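## Task

Using the blue gauge, draw a single line that runs alongside the board's curved edge for 20 cm or more, kept at the offset the blue gauge is set to, and leave no other marks on the board. Afterwards set the gauge down so it rests unmoving on the bench, away from the board and the bench dogs; it must stay put without the robot holding it. Release it and pull the gripper away.

## Robot and tools

Robot: one arm with a two-finger parallel gripper and a single camera, cam_wrist (504x504 fisheye, on the wrist). Seven joints, base to tip: waist, shoulder, upper arm roll, elbow, forearm roll, wrist pitch, wrist roll. The scene changes on its own between calls, and a loose object may occasionally get a brief shove.

Frames. Result lines report end_effector_position (metres) and end_effector_quat_wxyz in the scene frame: origin on the table surface under the arm base, +z up, +y to the left when facing along +x. The base may be slightly tilted, and the reported hand position gets less accurate at long reach. end_effector_position is the spot between the pads when closed. In the gripper's own axes the fingers point along +z and open/close along y. Closed fingertips extend about 33 mm past that point (about 9 mm when fully open), and closing pushes the tips roughly 24 mm further out, so leave that margin above surfaces.

The row. Every motion uses one row of 9 numbers, each between -1 and 1, in this order: dx, dy, dz, rx, ry, rz, position, force_limit, speed. The first six are an offset, not an absolute pose, expressed in the gripper's own axes and measured from the gripper pose shown in the most recent result (or, before any result in the scene shows one, or for later calls within the same reply, from where the arm is when the action begins). Scale: 1.0 equals 0.6 m for dx, dy, dz and 180 degrees for rotation; rx, ry, rz form one rotation vector. All zeros therefore pulls the arm back to that reference pose; it is not a pause. position: +1 fully open (140 mm), about -0.8 pads touching, -1 closes until blocked. force_limit: -1 about 14 N, 0 about 60 N, +1 about 107 N. speed (finger speed): -1 about 30 mm/s, 0 about 140, +1 about 250.

Tools.
- execute_actions, argument actions: a list holding at most one item, or empty. Empty list: just report the state. An action item has rows (1 to 15 rows, each one 9-number row as above, each row an offset from the same reference, not from the previous row) and optional steps (up to 15, default 15; each step 1/30 s; the last row repeats to fill). A wait item has only steps (up to 300), counted from the last result. Optional pictures (true/false). A rejected call sends nothing.
- move, argument target: one 9-number row (offset as above), and speed: path top speed in m/s, 0.002 to 0.5, default 0.25 (rotation up to twice that in rad/s). Straight-line path of 0.5 to 10 s; it does not avoid obstacles, turns the short way, and the arm may lag or overshoot the speed, especially when stretched out. Finger values are sent at the start. The result adds a move: line with the outcome (done, off_target, moving, held, fault), which limits acted (paced = pose clipped; held = some steps blocked by the clearance check, after which the arm can surge) and the remaining distance to target.
- wait, argument seconds (0 to 10): lets time pass with no new command.
- zoom_image, camera "cam_wrist", region [x0, y0, x1, y1] in image pixels from the top-left, at most 504 by 504.
- finished_scene, scene 1 or 2: ends that scene for good and reveals the next task.

Motion limits. Each step the commanded pose is clipped to within 70 mm and 16 degrees of the measured pose, and the controller favours position over orientation. After an action the arm only continues to its last clipped pose, so check the reported pose and send the remainder next. A "pose unreachable" line or HELD marks means the clearance check (which treats the base mount as part of the arm) changed or dropped commands. Hand target shows where the controller is currently heading. Joint ranges (rad): waist ±2.744, shoulder ±1.784, upper arm roll ±2.901, elbow -3.042 to -0.152, forearm roll ±2.807, wrist pitch 0.544 to 4.517, wrist roll ±3.016.

Gripping. Close with position -1 and confirm object_status = 2. Codes: 0 moving, 1 blocked while opening, 2 blocked while closing, 3 reached target or pads met (a thin item may still be held). To squeeze harder while at 2, raise force_limit and nudge position (e.g. -1 to -0.98). position_measured is in counts: 3 fully open, 230 pads meeting.

Loads and faults. Contact torque at a joint's limit (waist 35, shoulder 35, upper arm roll 32, elbow 30, forearm roll 12, wrist pitch 12, wrist roll 12 N m, held weight included) freezes the arm for 10 s and skips the rest of the call. Holding loads heats motors; a MOTOR HOT warning precedes an over-temperature brake stop. Torque readings include offsets, friction and noise.

Avoid: dropping the gauge, slamming or pressing hard into the board or bench (faster moves and targets set deeper past contact hit harder), stray marks on the board, and knocking anything off the table, which fails the scene. Leave the gauge lying still on the bench before releasing and retreating.

Each tool is called after "Emit:" by a JSON object that holds its "fn" and its "kwargs".

## Session

Emit:
{"fn": "execute_actions", "kwargs": {"actions": []}}

Scene clock: 0.00 s of 4800.00 s.
end_effector_position=(+0.6475, +0.3269, +0.1394) position_measured=3 object_status=3 end_effector_quat_wxyz=(+0.003, +0.752, -0.659, -0.030)
Joint positions: [ 0.459  0.744 -0.075 -1.353  0.11   2.06   0.265]
Joint velocities: [ 0.001  0.001 -0.    -0.    -0.001 -0.001 -0.   ]
Joint torques (N m, as the joint torque sensors report them, + toward a larger angle): no reading
External joint torques (N m, as the arm's controller estimates them; a push from outside toward a larger angle lowers the number): no reading
Hand target: +0.647, +0.327, +0.139; +0.003, +0.752, -0.659, -0.030

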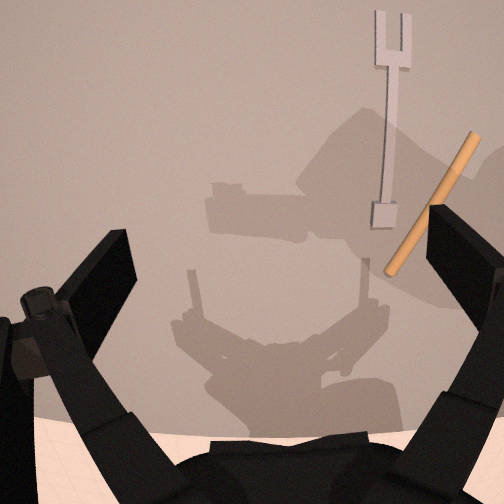

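Emit:
{"fn": "move", "kwargs": {"target": [0.66,0.42,-0.5,0,0,0,1,0,0], "speed": 0.25}}

Scene clock: 12.30 s of 4800.00 s.
end_effector_position=(+0.4724, -0.1135, +0.4336) position_measured=3 object_status=3 end_effector_quat_wxyz=(+0.002, +0.746, -0.665, -0.032)
Joint positions: [ 0.128 -0.194 -0.376 -1.886 -0.048  1.648 -0.303]
Joint velocities: [-0.     0.001 -0.001  0.001  0.001 -0.005 -0.03 ]
Joint torques (N m, as the joint torque sensors report them, + toward a larger angle): [ -0.1  -21.46   1.71  25.08   0.2    2.03  -0.24]
External joint torques (N m, as the arm's controller estimates them; a push from outside toward a larger angle lowers the number): [-0.22  1.58 -0.55  1.11 -0.66 -0.34 -0.25]
Hand target: +0.472, -0.115, +0.434; +0.004, +0.750, -0.660, -0.033
Off the commanded pose: 0.010 m, 1 deg.
After step 90, 6.27 s passed at rest.
move: off_target

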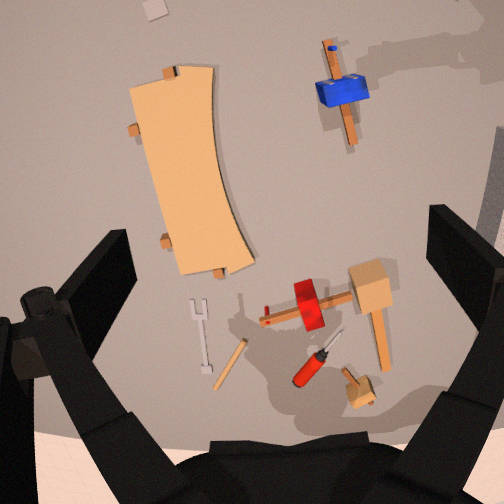

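Emit:
{"fn": "zoom_image", "kwargs": {"camera": "cam_wrist", "region": [270,20,420,170]}}

Region (270, 20, 420, 170) of cam_wrist's 504x504 image, scaled by 3.360, with more detail than that image has.

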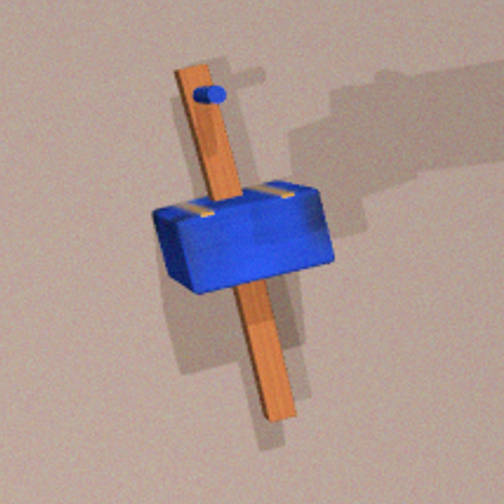

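Emit:
{"fn": "move", "kwargs": {"target": [0.107,0.167,0.417,0.0137,0.0153,-0.048,1,0,0], "speed": 0.2}}

Scene clock: 36.37 s of 4800.00 s.
end_effector_position=(+0.3652, -0.1776, +0.1880) position_measured=3 object_status=3 end_effector_quat_wxyz=(-0.002, +0.792, -0.611, -0.001)
Joint positions: [ 0.06  -0.324 -0.573 -2.65  -0.25   2.36  -0.52 ]
Joint velocities: [-0.001  0.001 -0.    -0.001  0.     0.012 -0.018]
Joint torques (N m, as the joint torque sensors report them, + toward a larger angle): [  0.32 -13.77   3.07  18.7   -0.15   3.04  -0.3 ]
External joint torques (N m, as the arm's controller estimates them; a push from outside toward a larger angle lowers the number): [ 0.26  1.22 -0.99 -2.1  -0.72  0.54 -0.3 ]
Hand target: +0.365, -0.178, +0.186; -0.001, +0.795, -0.606, -0.001
Off the commanded pose: 0.004 m, 1 deg.
After step 90, 18.93 s passed at rest.
move: off_target

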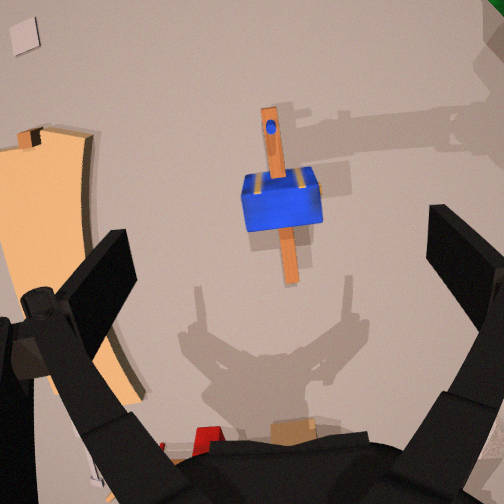

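Emit:
{"fn": "move", "kwargs": {"target": [-0.048,0.013,0.11,0,0,-0.008,0.3,0.8,0], "speed": 0.1}}

Scene clock: 47.20 s of 4800.00 s.
end_effector_position=(+0.3497, -0.1520, +0.1238) position_measured=91 object_status=3 end_effector_quat_wxyz=(-0.001, +0.800, -0.600, -0.001)
Joint positions: [ 0.087 -0.218 -0.583 -2.774 -0.233  2.58  -0.524]
Joint velocities: [-0.     0.     0.    -0.001  0.001  0.012 -0.001]
Joint torques (N m, as the joint torque sensors report them, + toward a larger angle): [  0.06 -14.65   1.69  16.22   1.27   3.07  -0.09]
External joint torques (N m, as the arm's controller estimates them; a push from outside toward a larger angle lowers the number): [-0.05  1.39 -0.94 -1.91  0.84  0.57 -0.09]
Hand target: +0.349, -0.151, +0.123; -0.002, +0.799, -0.601, -0.001
Off the commanded pose: 0.002 m, 0 deg.
After step 90, 6.50 s passed at rest.
move: done

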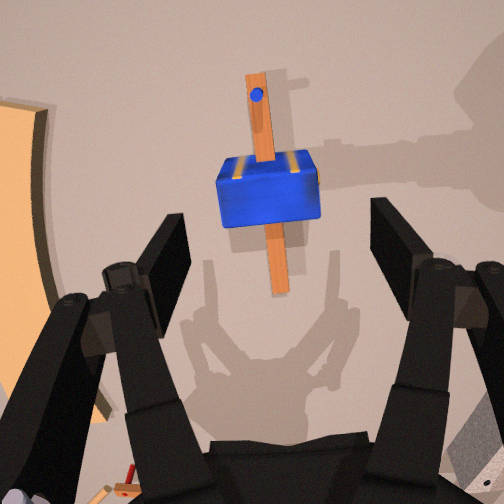

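Emit:
{"fn": "move", "kwargs": {"target": [-0.003,-0.006,0.115,0,0,-0.008,0.3,0.8,0], "speed": 0.05}}

Scene clock: 54.67 s of 4800.00 s.
end_effector_position=(+0.3494, -0.1494, +0.0551) position_measured=91 object_status=3 end_effector_quat_wxyz=(+0.002, +0.803, -0.596, -0.002)
Joint positions: [ 0.172  0.051 -0.6   -2.785  0.059  2.823 -0.73 ]
Joint velocities: [-0.002  0.001  0.002  0.002  0.023  0.005 -0.058]
Joint torques (N m, as the joint torque sensors report them, + toward a larger angle): [ -1.52 -18.94   0.68  15.05   1.     3.09  -0.38]
External joint torques (N m, as the arm's controller estimates them; a push from outside toward a larger angle lowers the number): [-1.67  1.49  1.17  0.38  0.74  0.57 -0.38]
Hand target: +0.352, -0.151, +0.056; +0.002, +0.808, -0.590, +0.001
Off the commanded pose: 0.003 m, 1 deg.
After step 90, 2.50 s passed at rest.
move: done

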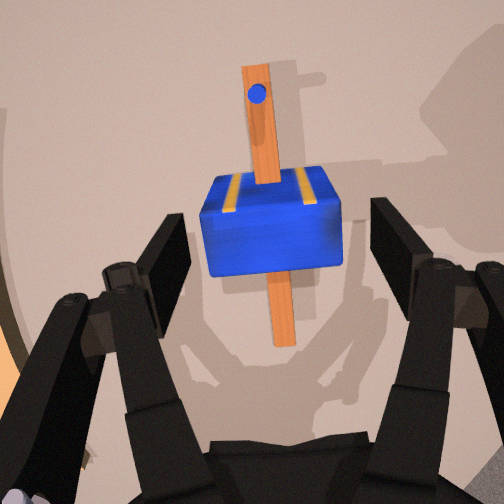

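Emit:
{"fn": "move", "kwargs": {"target": [0.003,-0.006,-0.035,0,0,-0.005,0.3,0.8,0], "speed": 0.03}}

Scene clock: 65.67 s of 4800.00 s.
end_effector_position=(+0.3535, -0.1490, +0.0749) position_measured=91 object_status=3 end_effector_quat_wxyz=(+0.001, +0.811, -0.585, -0.002)
Joint positions: [ 0.161 -0.024 -0.613 -2.777 -0.057  2.754 -0.672]
Joint velocities: [ 0.001  0.001 -0.001  0.002 -0.011 -0.012  0.034]
Joint torques (N m, as the joint torque sensors report them, + toward a larger angle): [ -1.41 -19.84   0.74  16.64  -0.37   2.26   0.17]
External joint torques (N m, as the arm's controller estimates them; a push from outside toward a larger angle lowers the number): [-1.59 -0.63  0.28  0.75 -0.68 -0.27  0.17]
Hand target: +0.354, -0.150, +0.076; +0.001, +0.807, -0.590, -0.002
Off the commanded pose: 0.002 m, 1 deg.
After step 90, 6.90 s passed at rest.
move: done

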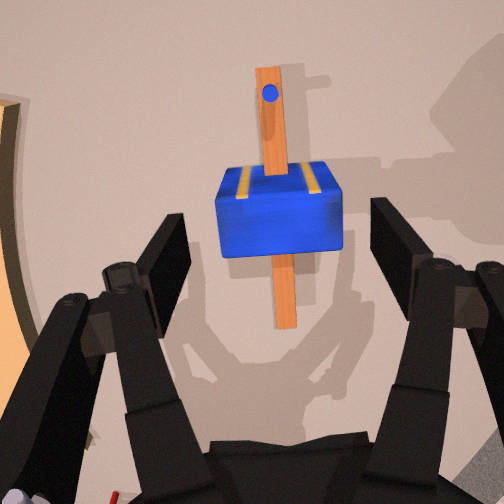

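Emit:
{"fn": "move", "kwargs": {"target": [0.012,0.002,0.0,0,0,0,0.3,0.8,0], "speed": 0.03}}

Emit:
{"fn": "move", "kwargs": {"target": [0,0,0,0,0,0,-1,0.8,-0.5], "speed": 0.03}}

Scene clock: 73.37 s of 4800.00 s.
end_effector_position=(+0.3541, -0.1547, +0.0747) position_measured=91 object_status=3 end_effector_quat_wxyz=(+0.002, +0.809, -0.588, -0.002)
Joint positions: [ 0.16  -0.015 -0.622 -2.768 -0.047  2.752 -0.685]
Joint velocities: [-0.002  0.003 -0.005  0.002  0.009  0.001 -0.03 ]
Joint torques (N m, as the joint torque sensors report them, + toward a larger angle): [ -0.94 -18.01  -0.51  17.36   1.08   2.55  -0.25]
External joint torques (N m, as the arm's controller estimates them; a push from outside toward a larger angle lowers the number): [-1.08  1.38 -0.84  1.5   0.76  0.04 -0.26]
Hand target: +0.355, -0.156, +0.075; +0.001, +0.811, -0.585, -0.002
Off the commanded pose: 0.002 m, 0 deg.
After step 90, 4.00 s passed at rest.
move: done

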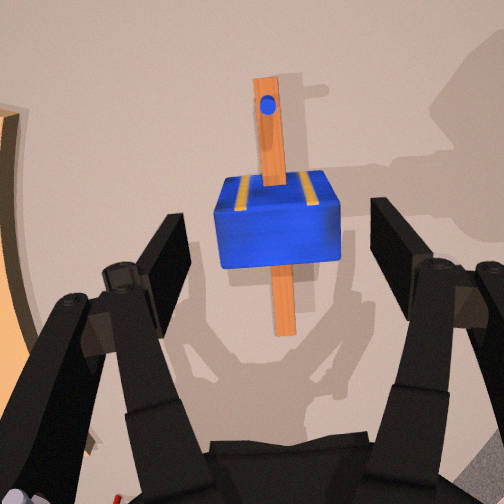

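Scene clock: 74.00 s of 4800.00 s.
end_effector_position=(+0.3546, -0.1546, +0.0752) position_measured=149 object_status=0 end_effector_quat_wxyz=(+0.001, +0.809, -0.588, -0.001)
Joint positions: [ 0.16  -0.017 -0.622 -2.768 -0.047  2.752 -0.685]
Joint velocities: [ 0.    -0.001 -0.     0.001 -0.002  0.    -0.001]
Joint torques (N m, as the joint torque sensors report them, + toward a larger angle): [ -0.33 -18.36   0.38  15.54   0.32   2.67  -0.08]
External joint torques (N m, as the arm's controller estimates them; a push from outside toward a larger angle lowers the number): [-0.48  1.03  0.01 -0.32  0.01  0.15 -0.08]
Hand target: +0.354, -0.155, +0.075; +0.002, +0.809, -0.588, -0.002
Off the commanded pose: 0.001 m, 0 deg.
move: done

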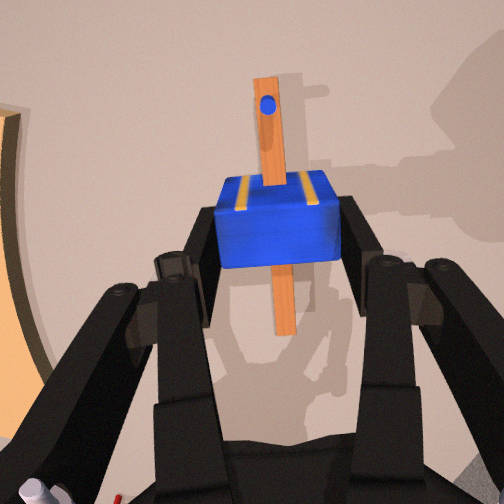

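Emit:
{"fn": "move", "kwargs": {"target": [0,0,-0.12,0,0,0,-1,0.8,-0.5], "speed": 0.06}}

Emit:
{"fn": "move", "kwargs": {"target": [-0.141,-0.212,-0.03,0,0,-0.49,-1,0.8,-0.5], "speed": 0.15}}

Scene clock: 89.60 s of 4800.00 s.
end_effector_position=(+0.3552, -0.1530, +0.1450) position_measured=149 object_status=2 end_effector_quat_wxyz=(-0.002, +0.811, -0.586, -0.003)
Joint positions: [ 0.063 -0.262 -0.549 -2.741 -0.231  2.499 -0.557]
Joint velocities: [-0.005 -0.001  0.006  0.001  0.001 -0.01   0.011]
Joint torques (N m, as the joint torque sensors report them, + toward a larger angle): [ -1.55 -16.71   4.93  20.33  -0.09   2.32   0.15]
External joint torques (N m, as the arm's controller estimates them; a push from outside toward a larger angle lowers the number): [-1.69 -0.85  1.9   1.04 -0.58 -0.2   0.15]
Hand target: +0.356, -0.154, +0.146; -0.001, +0.809, -0.588, -0.003
Off the commanded pose: 0.003 m, 0 deg.
After step 90, 10.87 s passed at rest.
move: done

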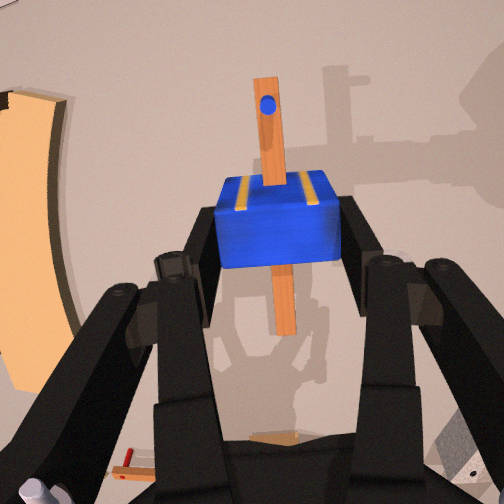

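Scene clock: 95.47 s of 4800.00 s.
end_effector_position=(+0.4490, -0.0328, +0.1636) position_measured=149 object_status=2 end_effector_quat_wxyz=(-0.001, +0.990, +0.138, +0.000)
Joint positions: [ 0.806 -0.151 -0.933 -2.535 -0.195  2.435 -1.773]
Joint velocities: [ 0.009 -0.001 -0.009  0.001  0.    -0.003 -0.031]
Joint torques (N m, as the joint torque sensors report them, + toward a larger angle): [  0.66 -13.01   2.71  21.49   1.36   2.38  -0.43]
External joint torques (N m, as the arm's controller estimates them; a push from outside toward a larger angle lowers the number): [ 0.44  0.84 -0.66  1.22  0.79 -0.14 -0.43]
Hand target: +0.450, -0.033, +0.164; -0.001, +0.990, +0.143, +0.000
Off the commanded pose: 0.000 m, 1 deg.
move: done

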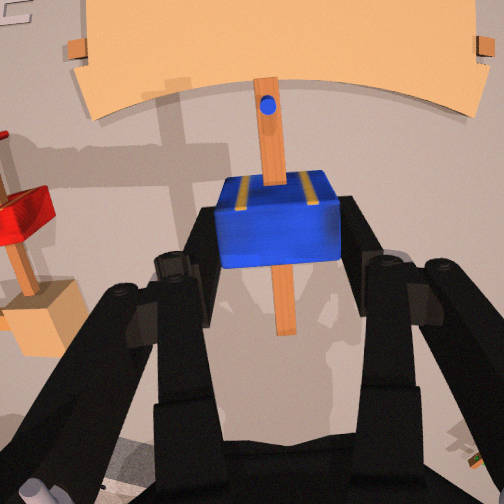

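Emit:
{"fn": "move", "kwargs": {"target": [-0.03,0,0.125,0,0,0.025,-1,0.8,-0.5], "speed": 0.06}}

Emit:
{"fn": "move", "kwargs": {"target": [0,0,0.025,0,0,0,-1,0.8,-0.5], "speed": 0.008}}

Scene clock: 110.53 s of 4800.00 s.
end_effector_position=(+0.4297, -0.0389, +0.0898) position_measured=149 object_status=2 end_effector_quat_wxyz=(+0.002, +0.996, +0.090, -0.001)
Joint positions: [ 0.829  0.081 -0.938 -2.625  0.119  2.667 -1.918]
Joint velocities: [-0.014  0.005  0.014  0.001  0.03   0.011 -0.064]
Joint torques (N m, as the joint torque sensors report them, + toward a larger angle): [ -1.47 -16.24  -0.07  17.17   1.17   3.13  -0.42]
External joint torques (N m, as the arm's controller estimates them; a push from outside toward a larger angle lowers the number): [-1.71  1.1   1.37 -0.23  0.77  0.62 -0.43]
Hand target: +0.431, -0.039, +0.090; +0.002, +0.995, +0.099, +0.001
Off the commanded pose: 0.003 m, 1 deg.
After step 90, 10.33 s passed at rest.
move: done

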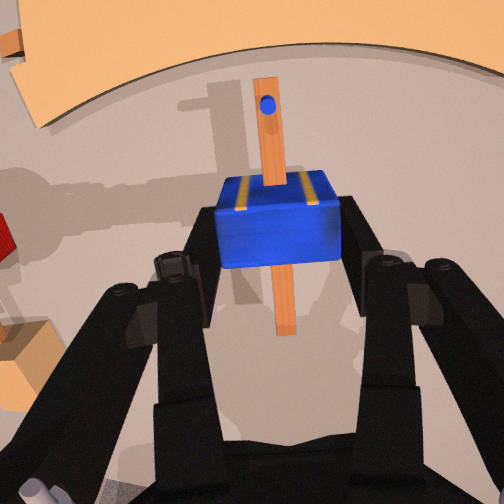

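Scene clock: 112.63 s of 4800.00 s.
end_effector_position=(+0.4284, -0.0389, +0.0767) position_measured=149 object_status=2 end_effector_quat_wxyz=(-0.000, +0.997, +0.083, -0.003)
Joint positions: [ 0.789  0.137 -0.882 -2.622  0.229  2.692 -1.986]
Joint velocities: [-0.014  0.     0.009  0.002  0.006 -0.004 -0.011]
Joint torques (N m, as the joint torque sensors report them, + toward a larger angle): [ -1.05 -14.17   0.35  16.39   1.54   3.98  -0.66]
External joint torques (N m, as the arm's controller estimates them; a push from outside toward a larger angle lowers the number): [-1.21  5.09  2.88 -0.28  1.16  1.47 -0.66]
Hand target: +0.429, -0.039, +0.075; +0.003, +0.996, +0.090, -0.002
Off the commanded pose: 0.002 m, 1 deg.
move: done

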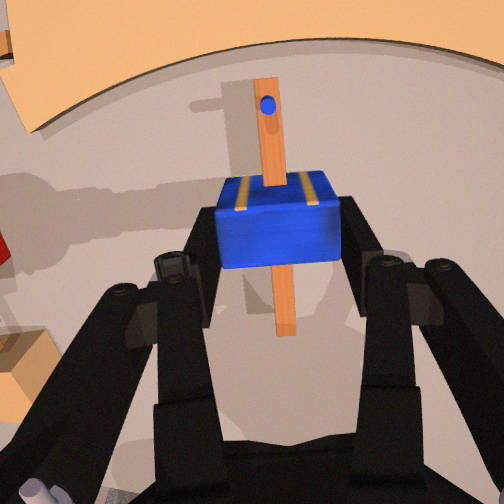

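Emit:
{"fn": "move", "kwargs": {"target": [0,0,-0.029,0,0,-0.011,-1,0.8,-0.5], "speed": 0.02}}

Emit:
{"fn": "move", "kwargs": {"target": [0.1,0,0,0,0,0,-1,0.8,-0.5], "speed": 0.02}}

Scene clock: 120.30 s of 4800.00 s.
end_effector_position=(+0.4313, -0.0389, +0.0944) position_measured=149 object_status=2 end_effector_quat_wxyz=(-0.001, +0.994, +0.105, +0.000)
Joint positions: [ 0.812  0.062 -0.93  -2.622  0.098  2.656 -1.938]
Joint velocities: [ 0.004 -0.007 -0.002 -0.002 -0.033 -0.014  0.04 ]
Joint torques (N m, as the joint torque sensors report them, + toward a larger angle): [  0.22 -18.08  -1.93  16.17  -0.33   2.3    0.22]
External joint torques (N m, as the arm's controller estimates them; a push from outside toward a larger angle lowers the number): [-0.03 -0.94 -0.91 -1.37 -0.75 -0.2   0.22]
Hand target: +0.429, -0.039, +0.094; -0.001, +0.995, +0.100, -0.003
Off the commanded pose: 0.003 m, 1 deg.
After step 90, 3.57 s passed at rest.
move: done

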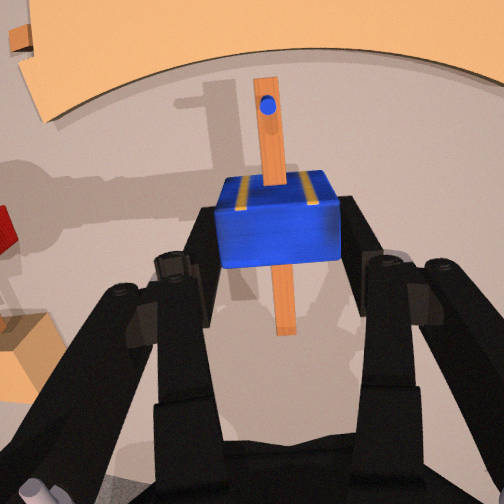

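Scene clock: 123.53 s of 4800.00 s.
end_effector_position=(+0.4893, -0.0271, +0.0938) position_measured=149 object_status=2 end_effector_quat_wxyz=(+0.001, +0.995, +0.103, +0.001)
Joint positions: [ 0.719  0.245 -0.787 -2.427  0.31   2.58  -2.048]
Joint velocities: [-0.012  0.002  0.011  0.004  0.004 -0.008 -0.008]
Joint torques (N m, as the joint torque sensors report them, + toward a larger angle): [ -1.26 -23.92  -4.03  19.91   1.22   2.26  -0.35]
External joint torques (N m, as the arm's controller estimates them; a push from outside toward a larger angle lowers the number): [-1.44  1.44  0.68  1.59  0.74 -0.25 -0.35]
Hand target: +0.490, -0.027, +0.094; +0.000, +0.994, +0.105, +0.000
Off the commanded pose: 0.001 m, 0 deg.
move: done

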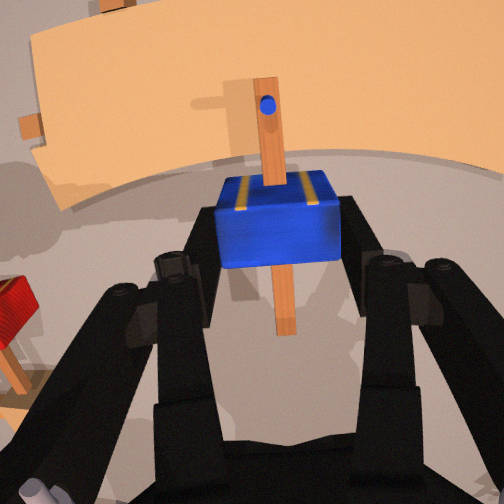

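Emit:
{"fn": "move", "kwargs": {"target": [0.022,0,0,0,0,0,-1,0.8,-0.5], "speed": 0.008}}

Scene clock: 128.97 s of 4800.00 s.
end_effector_position=(+0.5007, -0.0251, +0.0931) position_measured=149 object_status=2 end_effector_quat_wxyz=(+0.002, +0.995, +0.102, -0.000)
Joint positions: [ 0.698  0.277 -0.761 -2.386  0.331  2.563 -2.053]
Joint velocities: [-0.008  0.     0.004  0.002 -0.002 -0.003 -0.   ]
Joint torques (N m, as the joint torque sensors report them, + toward a larger angle): [ -2.48 -26.08  -4.4   20.62   1.36   2.47  -0.27]
External joint torques (N m, as the arm's controller estimates them; a push from outside toward a larger angle lowers the number): [-2.57  0.87  0.97  2.15  0.86 -0.04 -0.27]
Hand target: +0.502, -0.024, +0.094; +0.001, +0.995, +0.103, +0.001
Off the commanded pose: 0.002 m, 0 deg.
After step 90, 0.53 s passed at rest.
move: done

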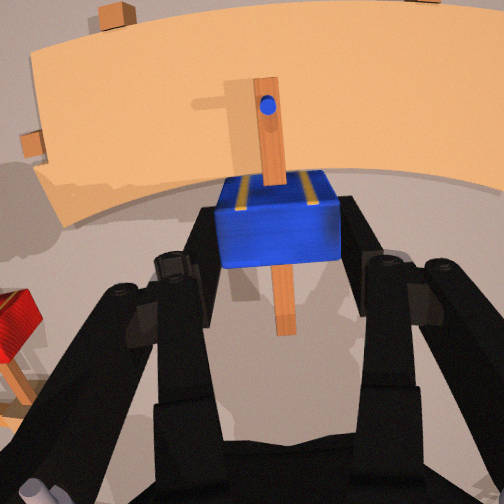

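Emit:
{"fn": "move", "kwargs": {"target": [0.005,0,0,0,0,0,-1,0.8,-0.5], "speed": 0.005}}

Emit:
{"fn": "zoom_image", "kwargs": {"camera": "cam_wrist", "region": [180,60,380,230]}}

Scene clock: 137.93 s of 4800.00 s.
end_effector_position=(+0.5012, -0.0253, +0.0920) position_measured=149 object_status=2 end_effector_quat_wxyz=(+0.003, +0.995, +0.102, -0.002)
Joint positions: [ 0.695  0.284 -0.758 -2.38   0.333  2.558 -2.054]
Joint velocities: [-0.002  0.001  0.002  0.002  0.    -0.003 -0.001]
Joint torques (N m, as the joint torque sensors report them, + toward a larger angle): [ -2.15 -26.    -4.06  20.68   1.44   2.69  -0.18]
External joint torques (N m, as the arm's controller estimates them; a push from outside toward a larger angle lowers the number): [-2.46  1.11  1.23  2.26  0.95  0.2  -0.18]
Hand target: +0.504, -0.024, +0.093; +0.002, +0.995, +0.102, -0.000
Off the commanded pose: 0.003 m, 0 deg.
After step 90, 5.17 s passed at rest.
move: done

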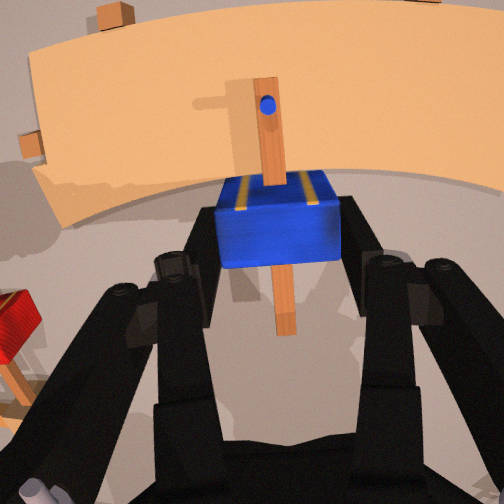

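Region (180, 60, 380, 230) of cam_wrist's 504x504 image, scaled by 2.520, with more detail than that image has; it fills the top 428 rows of this view, and the rest is white.

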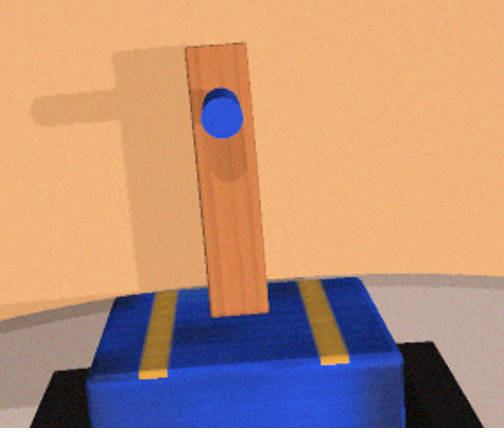

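Emit:
{"fn": "move", "kwargs": {"target": [-0.0225,-0.142,-0.0035,0,0,-0.0624,-1,0.8,-0.5], "speed": 0.04}}

Emit:
{"fn": "zoom_image", "kwargs": {"camera": "cam_wrist", "region": [130,60,380,270]}}

Scene clock: 153.03 s of 4800.00 s.
end_effector_position=(+0.4703, +0.0563, +0.0945) position_measured=149 object_status=2 end_effector_quat_wxyz=(+0.001, +0.980, +0.200, -0.003)
Joint positions: [ 0.863  0.19  -0.759 -2.477  0.237  2.596 -2.019]
Joint velocities: [ 0.004  0.001  0.     0.    -0.001  0.002  0.006]
Joint torques (N m, as the joint torque sensors report them, + toward a larger angle): [  0.99 -25.34  -5.11  16.27  -0.27   3.08   0.11]
External joint torques (N m, as the arm's controller estimates them; a push from outside toward a larger angle lowers the number): [ 0.86 -1.03 -1.66 -1.96 -0.74  0.59  0.11]
Hand target: +0.471, +0.056, +0.095; +0.001, +0.980, +0.199, -0.001
Off the commanded pose: 0.001 m, 0 deg.
After step 90, 9.30 s passed at rest.
move: done

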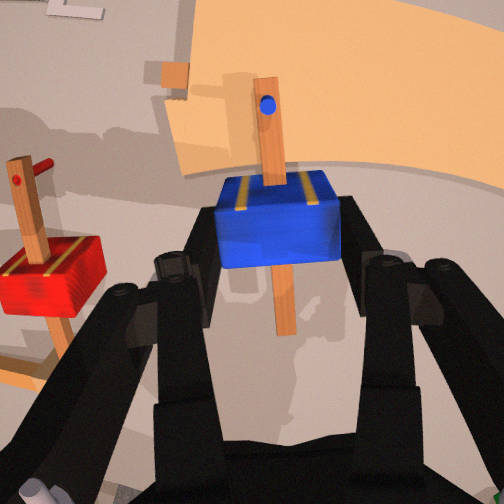

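Region (130, 60, 380, 270) of cam_wrist's 504x504 image, scaled by 2.016, with more detail than that image has; it fills the top 423 rows of this view, and the rest is white.

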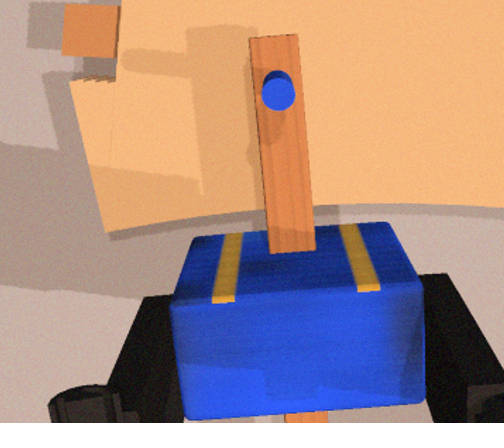

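Emit:
{"fn": "move", "kwargs": {"target": [0.003,-0.03,0.001,0,0,-0.008,-1,0.8,-0.5], "speed": 0.02}}

Emit:
{"fn": "move", "kwargs": {"target": [0.009,0,0,0,0,0,-1,0.8,-0.5], "speed": 0.006}}

Emit:
{"fn": "zoom_image", "kwargs": {"camera": "cam_wrist", "region": [130,60,380,270]}}

Scene clock: 161.97 s of 4800.00 s.
end_effector_position=(+0.4646, +0.0734, +0.0938) position_measured=149 object_status=2 end_effector_quat_wxyz=(+0.000, +0.977, +0.214, -0.004)
Joint positions: [ 0.9    0.185 -0.759 -2.485  0.233  2.597 -2.008]
Joint velocities: [ 0.006 -0.001  0.001  0.001  0.002  0.001  0.005]
Joint torques (N m, as the joint torque sensors report them, + toward a larger angle): [ -0.32 -25.    -4.4   16.39  -0.17   3.1    0.13]
External joint torques (N m, as the arm's controller estimates them; a push from outside toward a larger angle lowers the number): [-0.51 -0.79 -1.11 -1.82 -0.64  0.6   0.13]
Hand target: +0.465, +0.074, +0.094; +0.001, +0.977, +0.213, -0.002
Off the commanded pose: 0.000 m, 0 deg.
After step 90, 4.73 s passed at rest.
move: done

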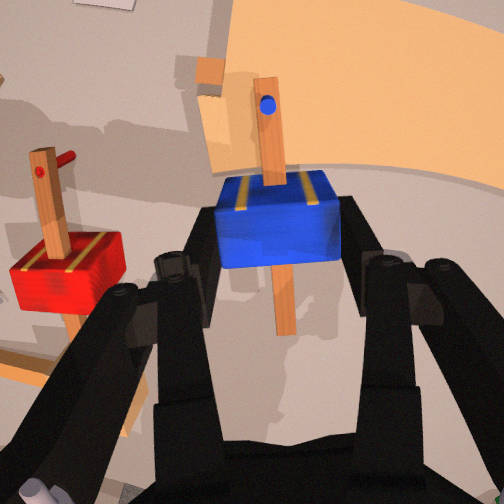

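Scene clock: 163.10 s of 4800.00 s.
end_effector_position=(+0.4682, +0.0748, +0.0930) position_measured=149 object_status=2 end_effector_quat_wxyz=(+0.001, +0.977, +0.213, -0.005)
Joint positions: [ 0.896  0.199 -0.752 -2.471  0.244  2.592 -2.01 ]
Joint velocities: [-0.002  0.001  0.002  0.002  0.002 -0.003 -0.002]
Joint torques (N m, as the joint torque sensors report them, + toward a larger angle): [ -1.03 -23.17  -2.75  20.08   1.35   2.49  -0.25]
External joint torques (N m, as the arm's controller estimates them; a push from outside toward a larger angle lowers the number): [-1.3   1.53  0.72  1.89  0.89  0.01 -0.25]
Hand target: +0.470, +0.076, +0.094; +0.000, +0.977, +0.214, -0.004
Off the commanded pose: 0.002 m, 0 deg.
move: done

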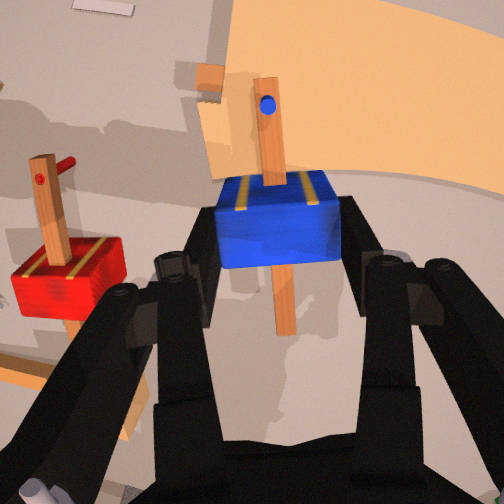

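Region (130, 60, 380, 270) of cam_wrist's 504x504 image, scaled by 2.016, with more detail than that image has; it fills the top 423 rows of this view, and the rest is white.

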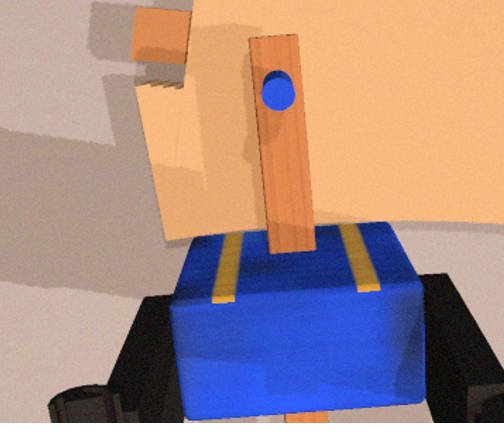

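Emit:
{"fn": "move", "kwargs": {"target": [0.003,0,0.012,0,0.003,0,-1,0.8,-0.5], "speed": 0.005}}

Scene clock: 175.83 s of 4800.00 s.
end_effector_position=(+0.4676, +0.0751, +0.0857) position_measured=149 object_status=2 end_effector_quat_wxyz=(+0.000, +0.977, +0.212, -0.004)
Joint positions: [ 0.882  0.219 -0.733 -2.473  0.277  2.611 -2.031]
Joint velocities: [-0.004  0.001  0.002 -0.001  0.005  0.003 -0.01 ]
Joint torques (N m, as the joint torque sensors report them, + toward a larger angle): [ -1.17 -24.74  -3.02  17.12   1.39   3.74  -0.18]
External joint torques (N m, as the arm's controller estimates them; a push from outside toward a larger angle lowers the number): [-1.33  0.61  0.84 -0.82  0.94  1.24 -0.18]
Hand target: +0.470, +0.075, +0.086; +0.000, +0.977, +0.213, -0.000
Off the commanded pose: 0.002 m, 0 deg.
After step 90, 8.03 s passed at rest.
move: done

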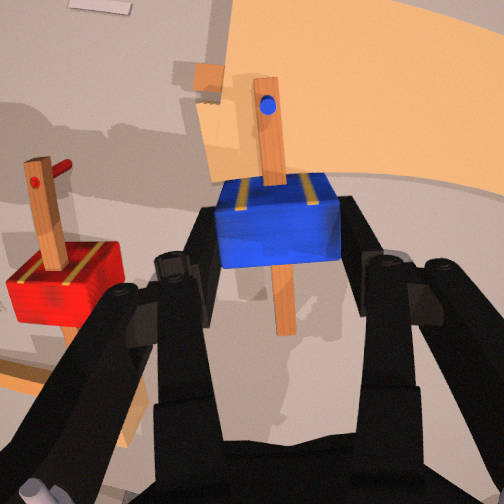

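Emit:
{"fn": "move", "kwargs": {"target": [0.003,0,0.005,0,0,0,-1,0.8,-0.5], "speed": 0.004}}

Scene clock: 183.73 s of 4800.00 s.
end_effector_position=(+0.4674, +0.0755, +0.0828) position_measured=149 object_status=2 end_effector_quat_wxyz=(+0.000, +0.978, +0.211, -0.005)
Joint positions: [ 0.876  0.229 -0.724 -2.47   0.289  2.611 -2.037]
Joint velocities: [-0.002 -0.001  0.003 -0.001  0.003  0.001 -0.006]
Joint torques (N m, as the joint torque sensors report them, + toward a larger angle): [ -1.99 -23.71  -2.6   19.03   1.22   3.03  -0.32]
External joint torques (N m, as the arm's controller estimates them; a push from outside toward a larger angle lowers the number): [-2.22  1.93  1.35  1.28  0.77  0.55 -0.32]
Hand target: +0.469, +0.076, +0.083; +0.000, +0.977, +0.212, -0.004
Off the commanded pose: 0.002 m, 0 deg.
After step 90, 3.83 s passed at rest.
move: done

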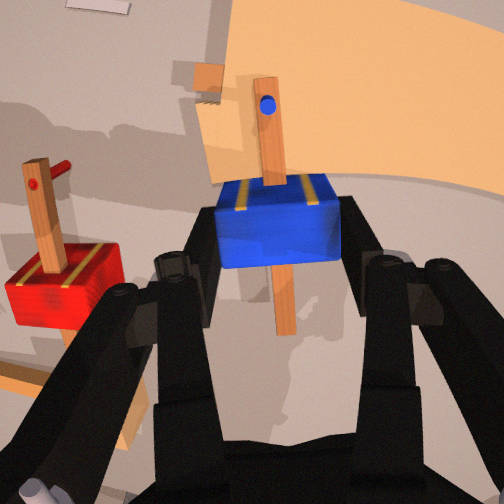

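Emit:
{"fn": "move", "kwargs": {"target": [0.003,0,0.004,0,0,0,-1,0.8,-0.5], "speed": 0.004}}

Scene clock: 187.50 s of 4800.00 s.
end_effector_position=(+0.4675, +0.0752, +0.0823) position_measured=149 object_status=2 end_effector_quat_wxyz=(-0.002, +0.978, +0.211, -0.006)
Joint positions: [ 0.871  0.232 -0.721 -2.466  0.298  2.607 -2.046]
Joint velocities: [-0.002  0.001  0.001  0.003  0.003 -0.001 -0.006]
Joint torques (N m, as the joint torque sensors report them, + toward a larger angle): [ -0.08 -20.01  -1.04  18.83   1.96   3.52  -0.08]
External joint torques (N m, as the arm's controller estimates them; a push from outside toward a larger angle lowers the number): [-0.28  5.83  3.01  0.98  1.51  1.03 -0.07]
Hand target: +0.469, +0.076, +0.080; +0.000, +0.978, +0.211, -0.005
Off the commanded pose: 0.003 m, 0 deg.
move: done

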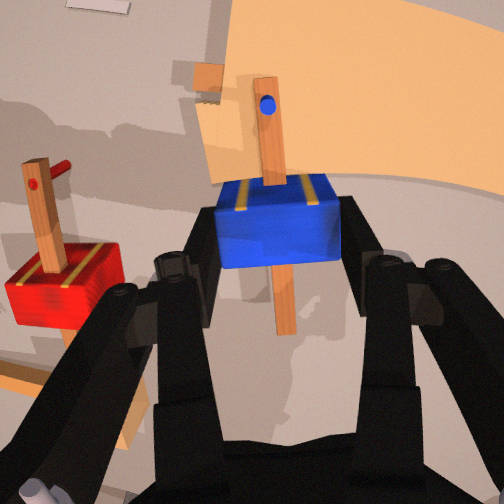

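Emit:
{"fn": "move", "kwargs": {"target": [-0.0005,0.075,0.0015,0,0,0.028,-1,0.8,-0.5], "speed": 0.025}}

Scene clock: 196.40 s of 4800.00 s.
end_effector_position=(+0.4820, +0.0412, +0.0826) position_measured=149 object_status=2 end_effector_quat_wxyz=(-0.006, +0.984, +0.176, -0.010)
Joint positions: [ 0.793  0.267 -0.722 -2.421  0.338  2.574 -2.083]
Joint velocities: [-0.003  0.003 -0.001  0.004  0.005 -0.003 -0.01 ]
Joint torques (N m, as the joint torque sensors report them, + toward a larger angle): [ -3.36 -20.43  -7.64  18.71   1.36   4.29   0.42]
External joint torques (N m, as the arm's controller estimates them; a push from outside toward a larger angle lowers the number): [-3.51  6.5  -2.83  0.69  0.89  1.83  0.43]
Hand target: +0.486, +0.034, +0.081; -0.001, +0.986, +0.167, -0.007
Off the commanded pose: 0.008 m, 1 deg.
After step 90, 3.83 s passed at rest.
move: off_target

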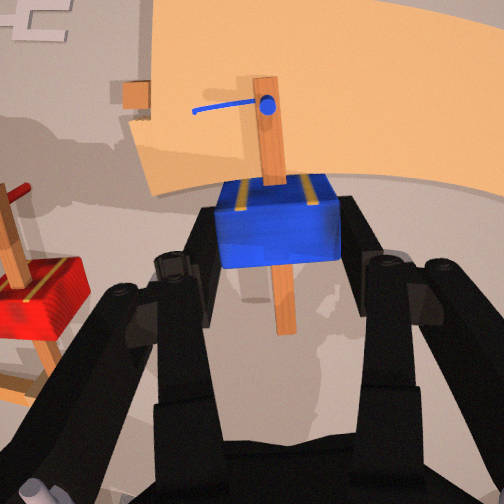

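Emit:
{"fn": "move", "kwargs": {"target": [-0.0008,0.075,0.0003,-0.005,0.0025,0.028,-1,0.8,-0.5], "speed": 0.025}}

Scene clock: 208.40 s of 4800.00 s.
end_effector_position=(+0.4941, +0.0054, +0.0827) position_measured=149 object_status=2 end_effector_quat_wxyz=(-0.002, +0.990, +0.141, -0.008)
Joint positions: [ 0.731  0.296 -0.733 -2.389  0.359  2.563 -2.095]
Joint velocities: [-0.003  0.002 -0.001  0.001  0.002 -0.002 -0.005]
Joint torques (N m, as the joint torque sensors report them, + toward a larger angle): [ -3.19 -22.19  -7.97  20.02   1.41   4.07   0.44]
External joint torques (N m, as the arm's controller estimates them; a push from outside toward a larger angle lowers the number): [-3.25  5.34 -2.41  2.11  0.93  1.64  0.44]
Hand target: +0.497, -0.001, +0.081; +0.002, +0.991, +0.133, -0.005
Off the commanded pose: 0.007 m, 1 deg.
After step 90, 6.93 s passed at rest.
move: off_target

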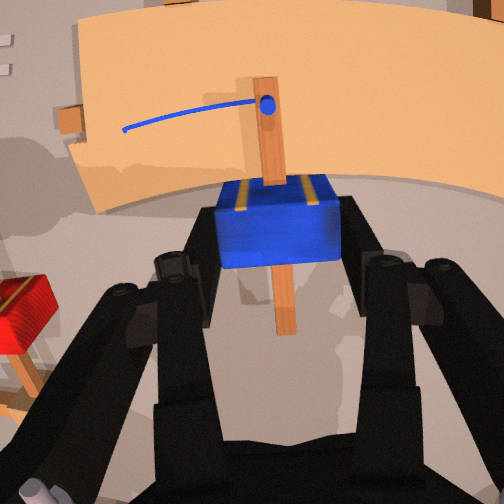

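Emit:
{"fn": "move", "kwargs": {"target": [-0.001,0.0787,0.0008,-0.003,0.002,0.0296,-1,0.8,-0.5], "speed": 0.025}}

Scene clock: 215.67 s of 4800.00 s.
end_effector_position=(+0.5038, -0.0331, +0.0828) position_measured=149 object_status=2 end_effector_quat_wxyz=(-0.002, +0.995, +0.103, -0.008)
Joint positions: [ 0.656  0.328 -0.736 -2.351  0.386  2.544 -2.113]
Joint velocities: [-0.002  0.001  0.     0.002  0.003 -0.004 -0.004]
Joint torques (N m, as the joint torque sensors report them, + toward a larger angle): [ -3.66 -23.36  -8.62  19.42   1.29   4.23   0.17]
External joint torques (N m, as the arm's controller estimates them; a push from outside toward a larger angle lowers the number): [-3.89  5.28 -2.47  1.19  0.79  1.77  0.17]
Hand target: +0.507, -0.040, +0.081; +0.003, +0.995, +0.095, -0.005
Off the commanded pose: 0.008 m, 1 deg.
After step 90, 2.13 s passed at rest.
move: off_target

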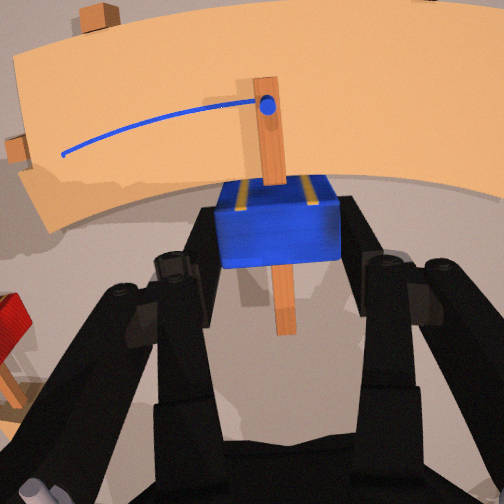

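Emit:
{"fn": "move", "kwargs": {"target": [-0.001,0.0785,0.0008,-0.003,0.002,0.029,-1,0.8,-0.5], "speed": 0.025}}

Scene clock: 222.03 s of 4800.00 s.
end_effector_position=(+0.5102, -0.0719, +0.0829) position_measured=149 object_status=2 end_effector_quat_wxyz=(-0.002, +0.998, +0.064, -0.009)
Joint positions: [ 0.579  0.358 -0.738 -2.313  0.41   2.523 -2.124]
Joint velocities: [-0.002  0.002  0.     0.001  0.002 -0.003 -0.002]
Joint torques (N m, as the joint torque sensors report them, + toward a larger angle): [ -3.67 -23.1   -9.05  19.59   1.11   4.36  -0.04]
External joint torques (N m, as the arm's controller estimates them; a push from outside toward a larger angle lowers the number): [-3.97  6.36 -2.35  1.34  0.6   1.92 -0.04]
Hand target: +0.513, -0.080, +0.082; +0.003, +0.998, +0.058, -0.005
Off the commanded pose: 0.008 m, 1 deg.
After step 90, 1.23 s passed at rest.
move: off_target

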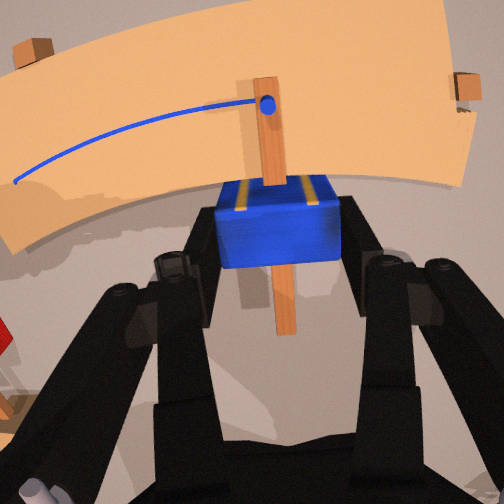

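Emit:
{"fn": "move", "kwargs": {"target": [-0.0008,0.0787,0.0006,-0.003,0.0025,0.028,-1,0.8,-0.5], "speed": 0.025}}

Scene clock: 229.30 s of 4800.00 s.
end_effector_position=(+0.5135, -0.1119, +0.0830) position_measured=149 object_status=2 end_effector_quat_wxyz=(-0.003, +1.000, +0.024, -0.008)
Joint positions: [ 0.501  0.386 -0.738 -2.276  0.432  2.505 -2.132]
Joint velocities: [-0.003  0.001  0.     0.002  0.003 -0.001 -0.002]
Joint torques (N m, as the joint torque sensors report them, + toward a larger angle): [ -2.94 -25.18  -9.18  20.2    1.16   4.23  -0.03]
External joint torques (N m, as the arm's controller estimates them; a push from outside toward a larger angle lowers the number): [-3.28  5.31 -1.87  1.74  0.64  1.77 -0.03]
Hand target: +0.516, -0.119, +0.082; +0.003, +1.000, +0.020, -0.005
Off the commanded pose: 0.007 m, 1 deg.
After step 90, 2.13 s passed at rest.
move: off_target

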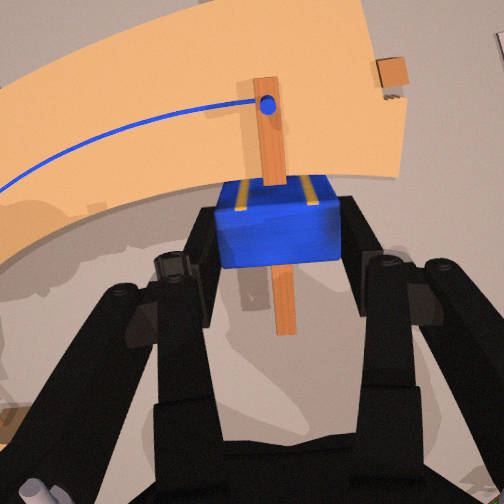

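Emit:
{"fn": "move", "kwargs": {"target": [-0.0003,0.0654,0.0006,-0.003,0.002,0.023,-1,0.8,-0.5], "speed": 0.025}}

Scene clock: 235.70 s of 4800.00 s.
end_effector_position=(+0.5138, -0.1452, +0.0831) position_measured=149 object_status=2 end_effector_quat_wxyz=(-0.002, +1.000, -0.008, -0.008)
Joint positions: [ 0.437  0.408 -0.738 -2.247  0.446  2.492 -2.135]
Joint velocities: [-0.005 -0.     0.001  0.004 -0.    -0.001 -0.   ]
Joint torques (N m, as the joint torque sensors report them, + toward a larger angle): [ -3.12 -26.28  -9.19  19.88   1.16   3.98  -0.07]
External joint torques (N m, as the arm's controller estimates them; a push from outside toward a larger angle lowers the number): [-3.51  5.08 -1.39  1.19  0.63  1.5  -0.06]
Hand target: +0.515, -0.151, +0.082; +0.003, +1.000, -0.012, -0.006
Off the commanded pose: 0.006 m, 1 deg.
After step 90, 1.57 s passed at rest.
move: off_target

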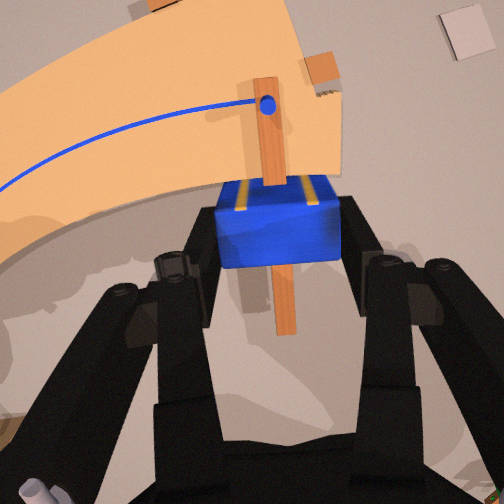

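Lift, retreat, and set down.

Emit:
{"fn": "move", "kwargs": {"target": [0,0,-0.06,0,0,0,-1,0.8,-0.5], "speed": 0.03}}

Emit:
{"fn": "move", "kwargs": {"target": [-0.22,0,0.04,0,0.004,0,-1,0.8,-0.5], "speed": 0.08}}

Scene clock: 239.97 s of 4800.00 s.
end_effector_position=(+0.5142, -0.1460, +0.1174) position_measured=149 object_status=2 end_effector_quat_wxyz=(-0.002, +1.000, -0.005, -0.007)
Joint positions: [ 0.505  0.334 -0.822 -2.247  0.367  2.43  -2.089]
Joint velocities: [ 0.014  0.001 -0.013  0.    -0.004 -0.016  0.017]
Joint torques (N m, as the joint torque sensors report them, + toward a larger angle): [  0.23 -29.23  -8.76  20.95  -0.1    2.22   0.09]
External joint torques (N m, as the arm's controller estimates them; a push from outside toward a larger angle lowers the number): [ 0.01 -0.88 -1.71  1.27 -0.68 -0.24  0.1 ]
Hand target: +0.515, -0.146, +0.119; -0.002, +1.000, -0.008, -0.007
Off the commanded pose: 0.002 m, 0 deg.
move: done

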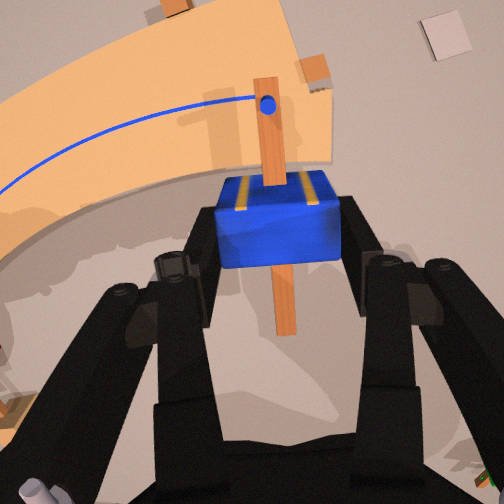

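Scene clock: 242.30 s of 4800.00 s.
end_effector_position=(+0.3811, -0.1439, +0.0956) position_measured=149 object_status=2 end_effector_quat_wxyz=(-0.006, +1.000, +0.002, -0.002)
Joint positions: [ 0.588 -0.05  -1.013 -2.697 -0.086  2.661 -1.875]
Joint velocities: [-0.005 -0.001  0.005 -0.002 -0.013  0.007  0.047]
Joint torques (N m, as the joint torque sensors report them, + toward a larger angle): [ -1.92 -14.64   2.12  14.97  -0.34   3.05   0.17]
External joint torques (N m, as the arm's controller estimates them; a push from outside toward a larger angle lowers the number): [-2.08 -1.62  0.95 -2.2  -0.74  0.57  0.17]
Hand target: +0.382, -0.144, +0.096; -0.005, +1.000, -0.005, -0.001
Off the commanded pose: 0.001 m, 1 deg.
move: done

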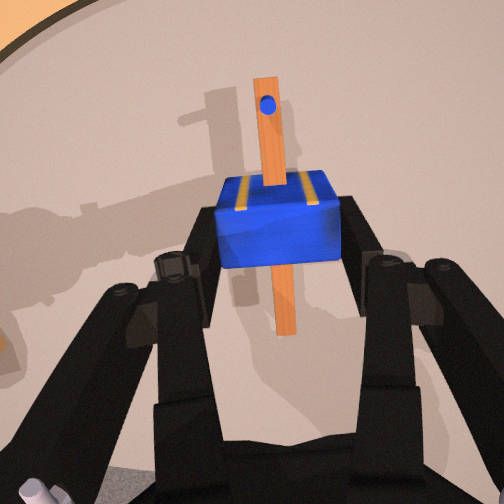

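Emit:
{"fn": "move", "kwargs": {"target": [0,0,0.035,-0.003,0,0,-1,0.8,-0.5], "speed": 0.012}}

Scene clock: 246.50 s of 4800.00 s.
end_effector_position=(+0.3808, -0.1446, +0.0769) position_measured=149 object_status=2 end_effector_quat_wxyz=(-0.002, +1.000, -0.009, -0.003)
Joint positions: [ 0.605  0.055 -0.991 -2.7    0.1    2.723 -1.983]
Joint velocities: [-0.008  0.001  0.002  0.     0.028 -0.002 -0.036]
Joint torques (N m, as the joint torque sensors report them, + toward a larger angle): [  0.58 -10.91   2.3   14.45   1.41   3.82  -0.79]
External joint torques (N m, as the arm's controller estimates them; a push from outside toward a larger angle lowers the number): [ 0.38  4.11  3.21 -1.88  1.05  1.34 -0.79]
Hand target: +0.381, -0.144, +0.075; +0.000, +1.000, +0.002, -0.002
Off the commanded pose: 0.002 m, 1 deg.
move: done

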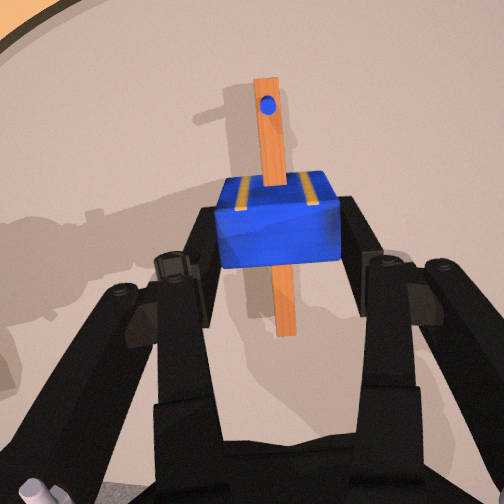

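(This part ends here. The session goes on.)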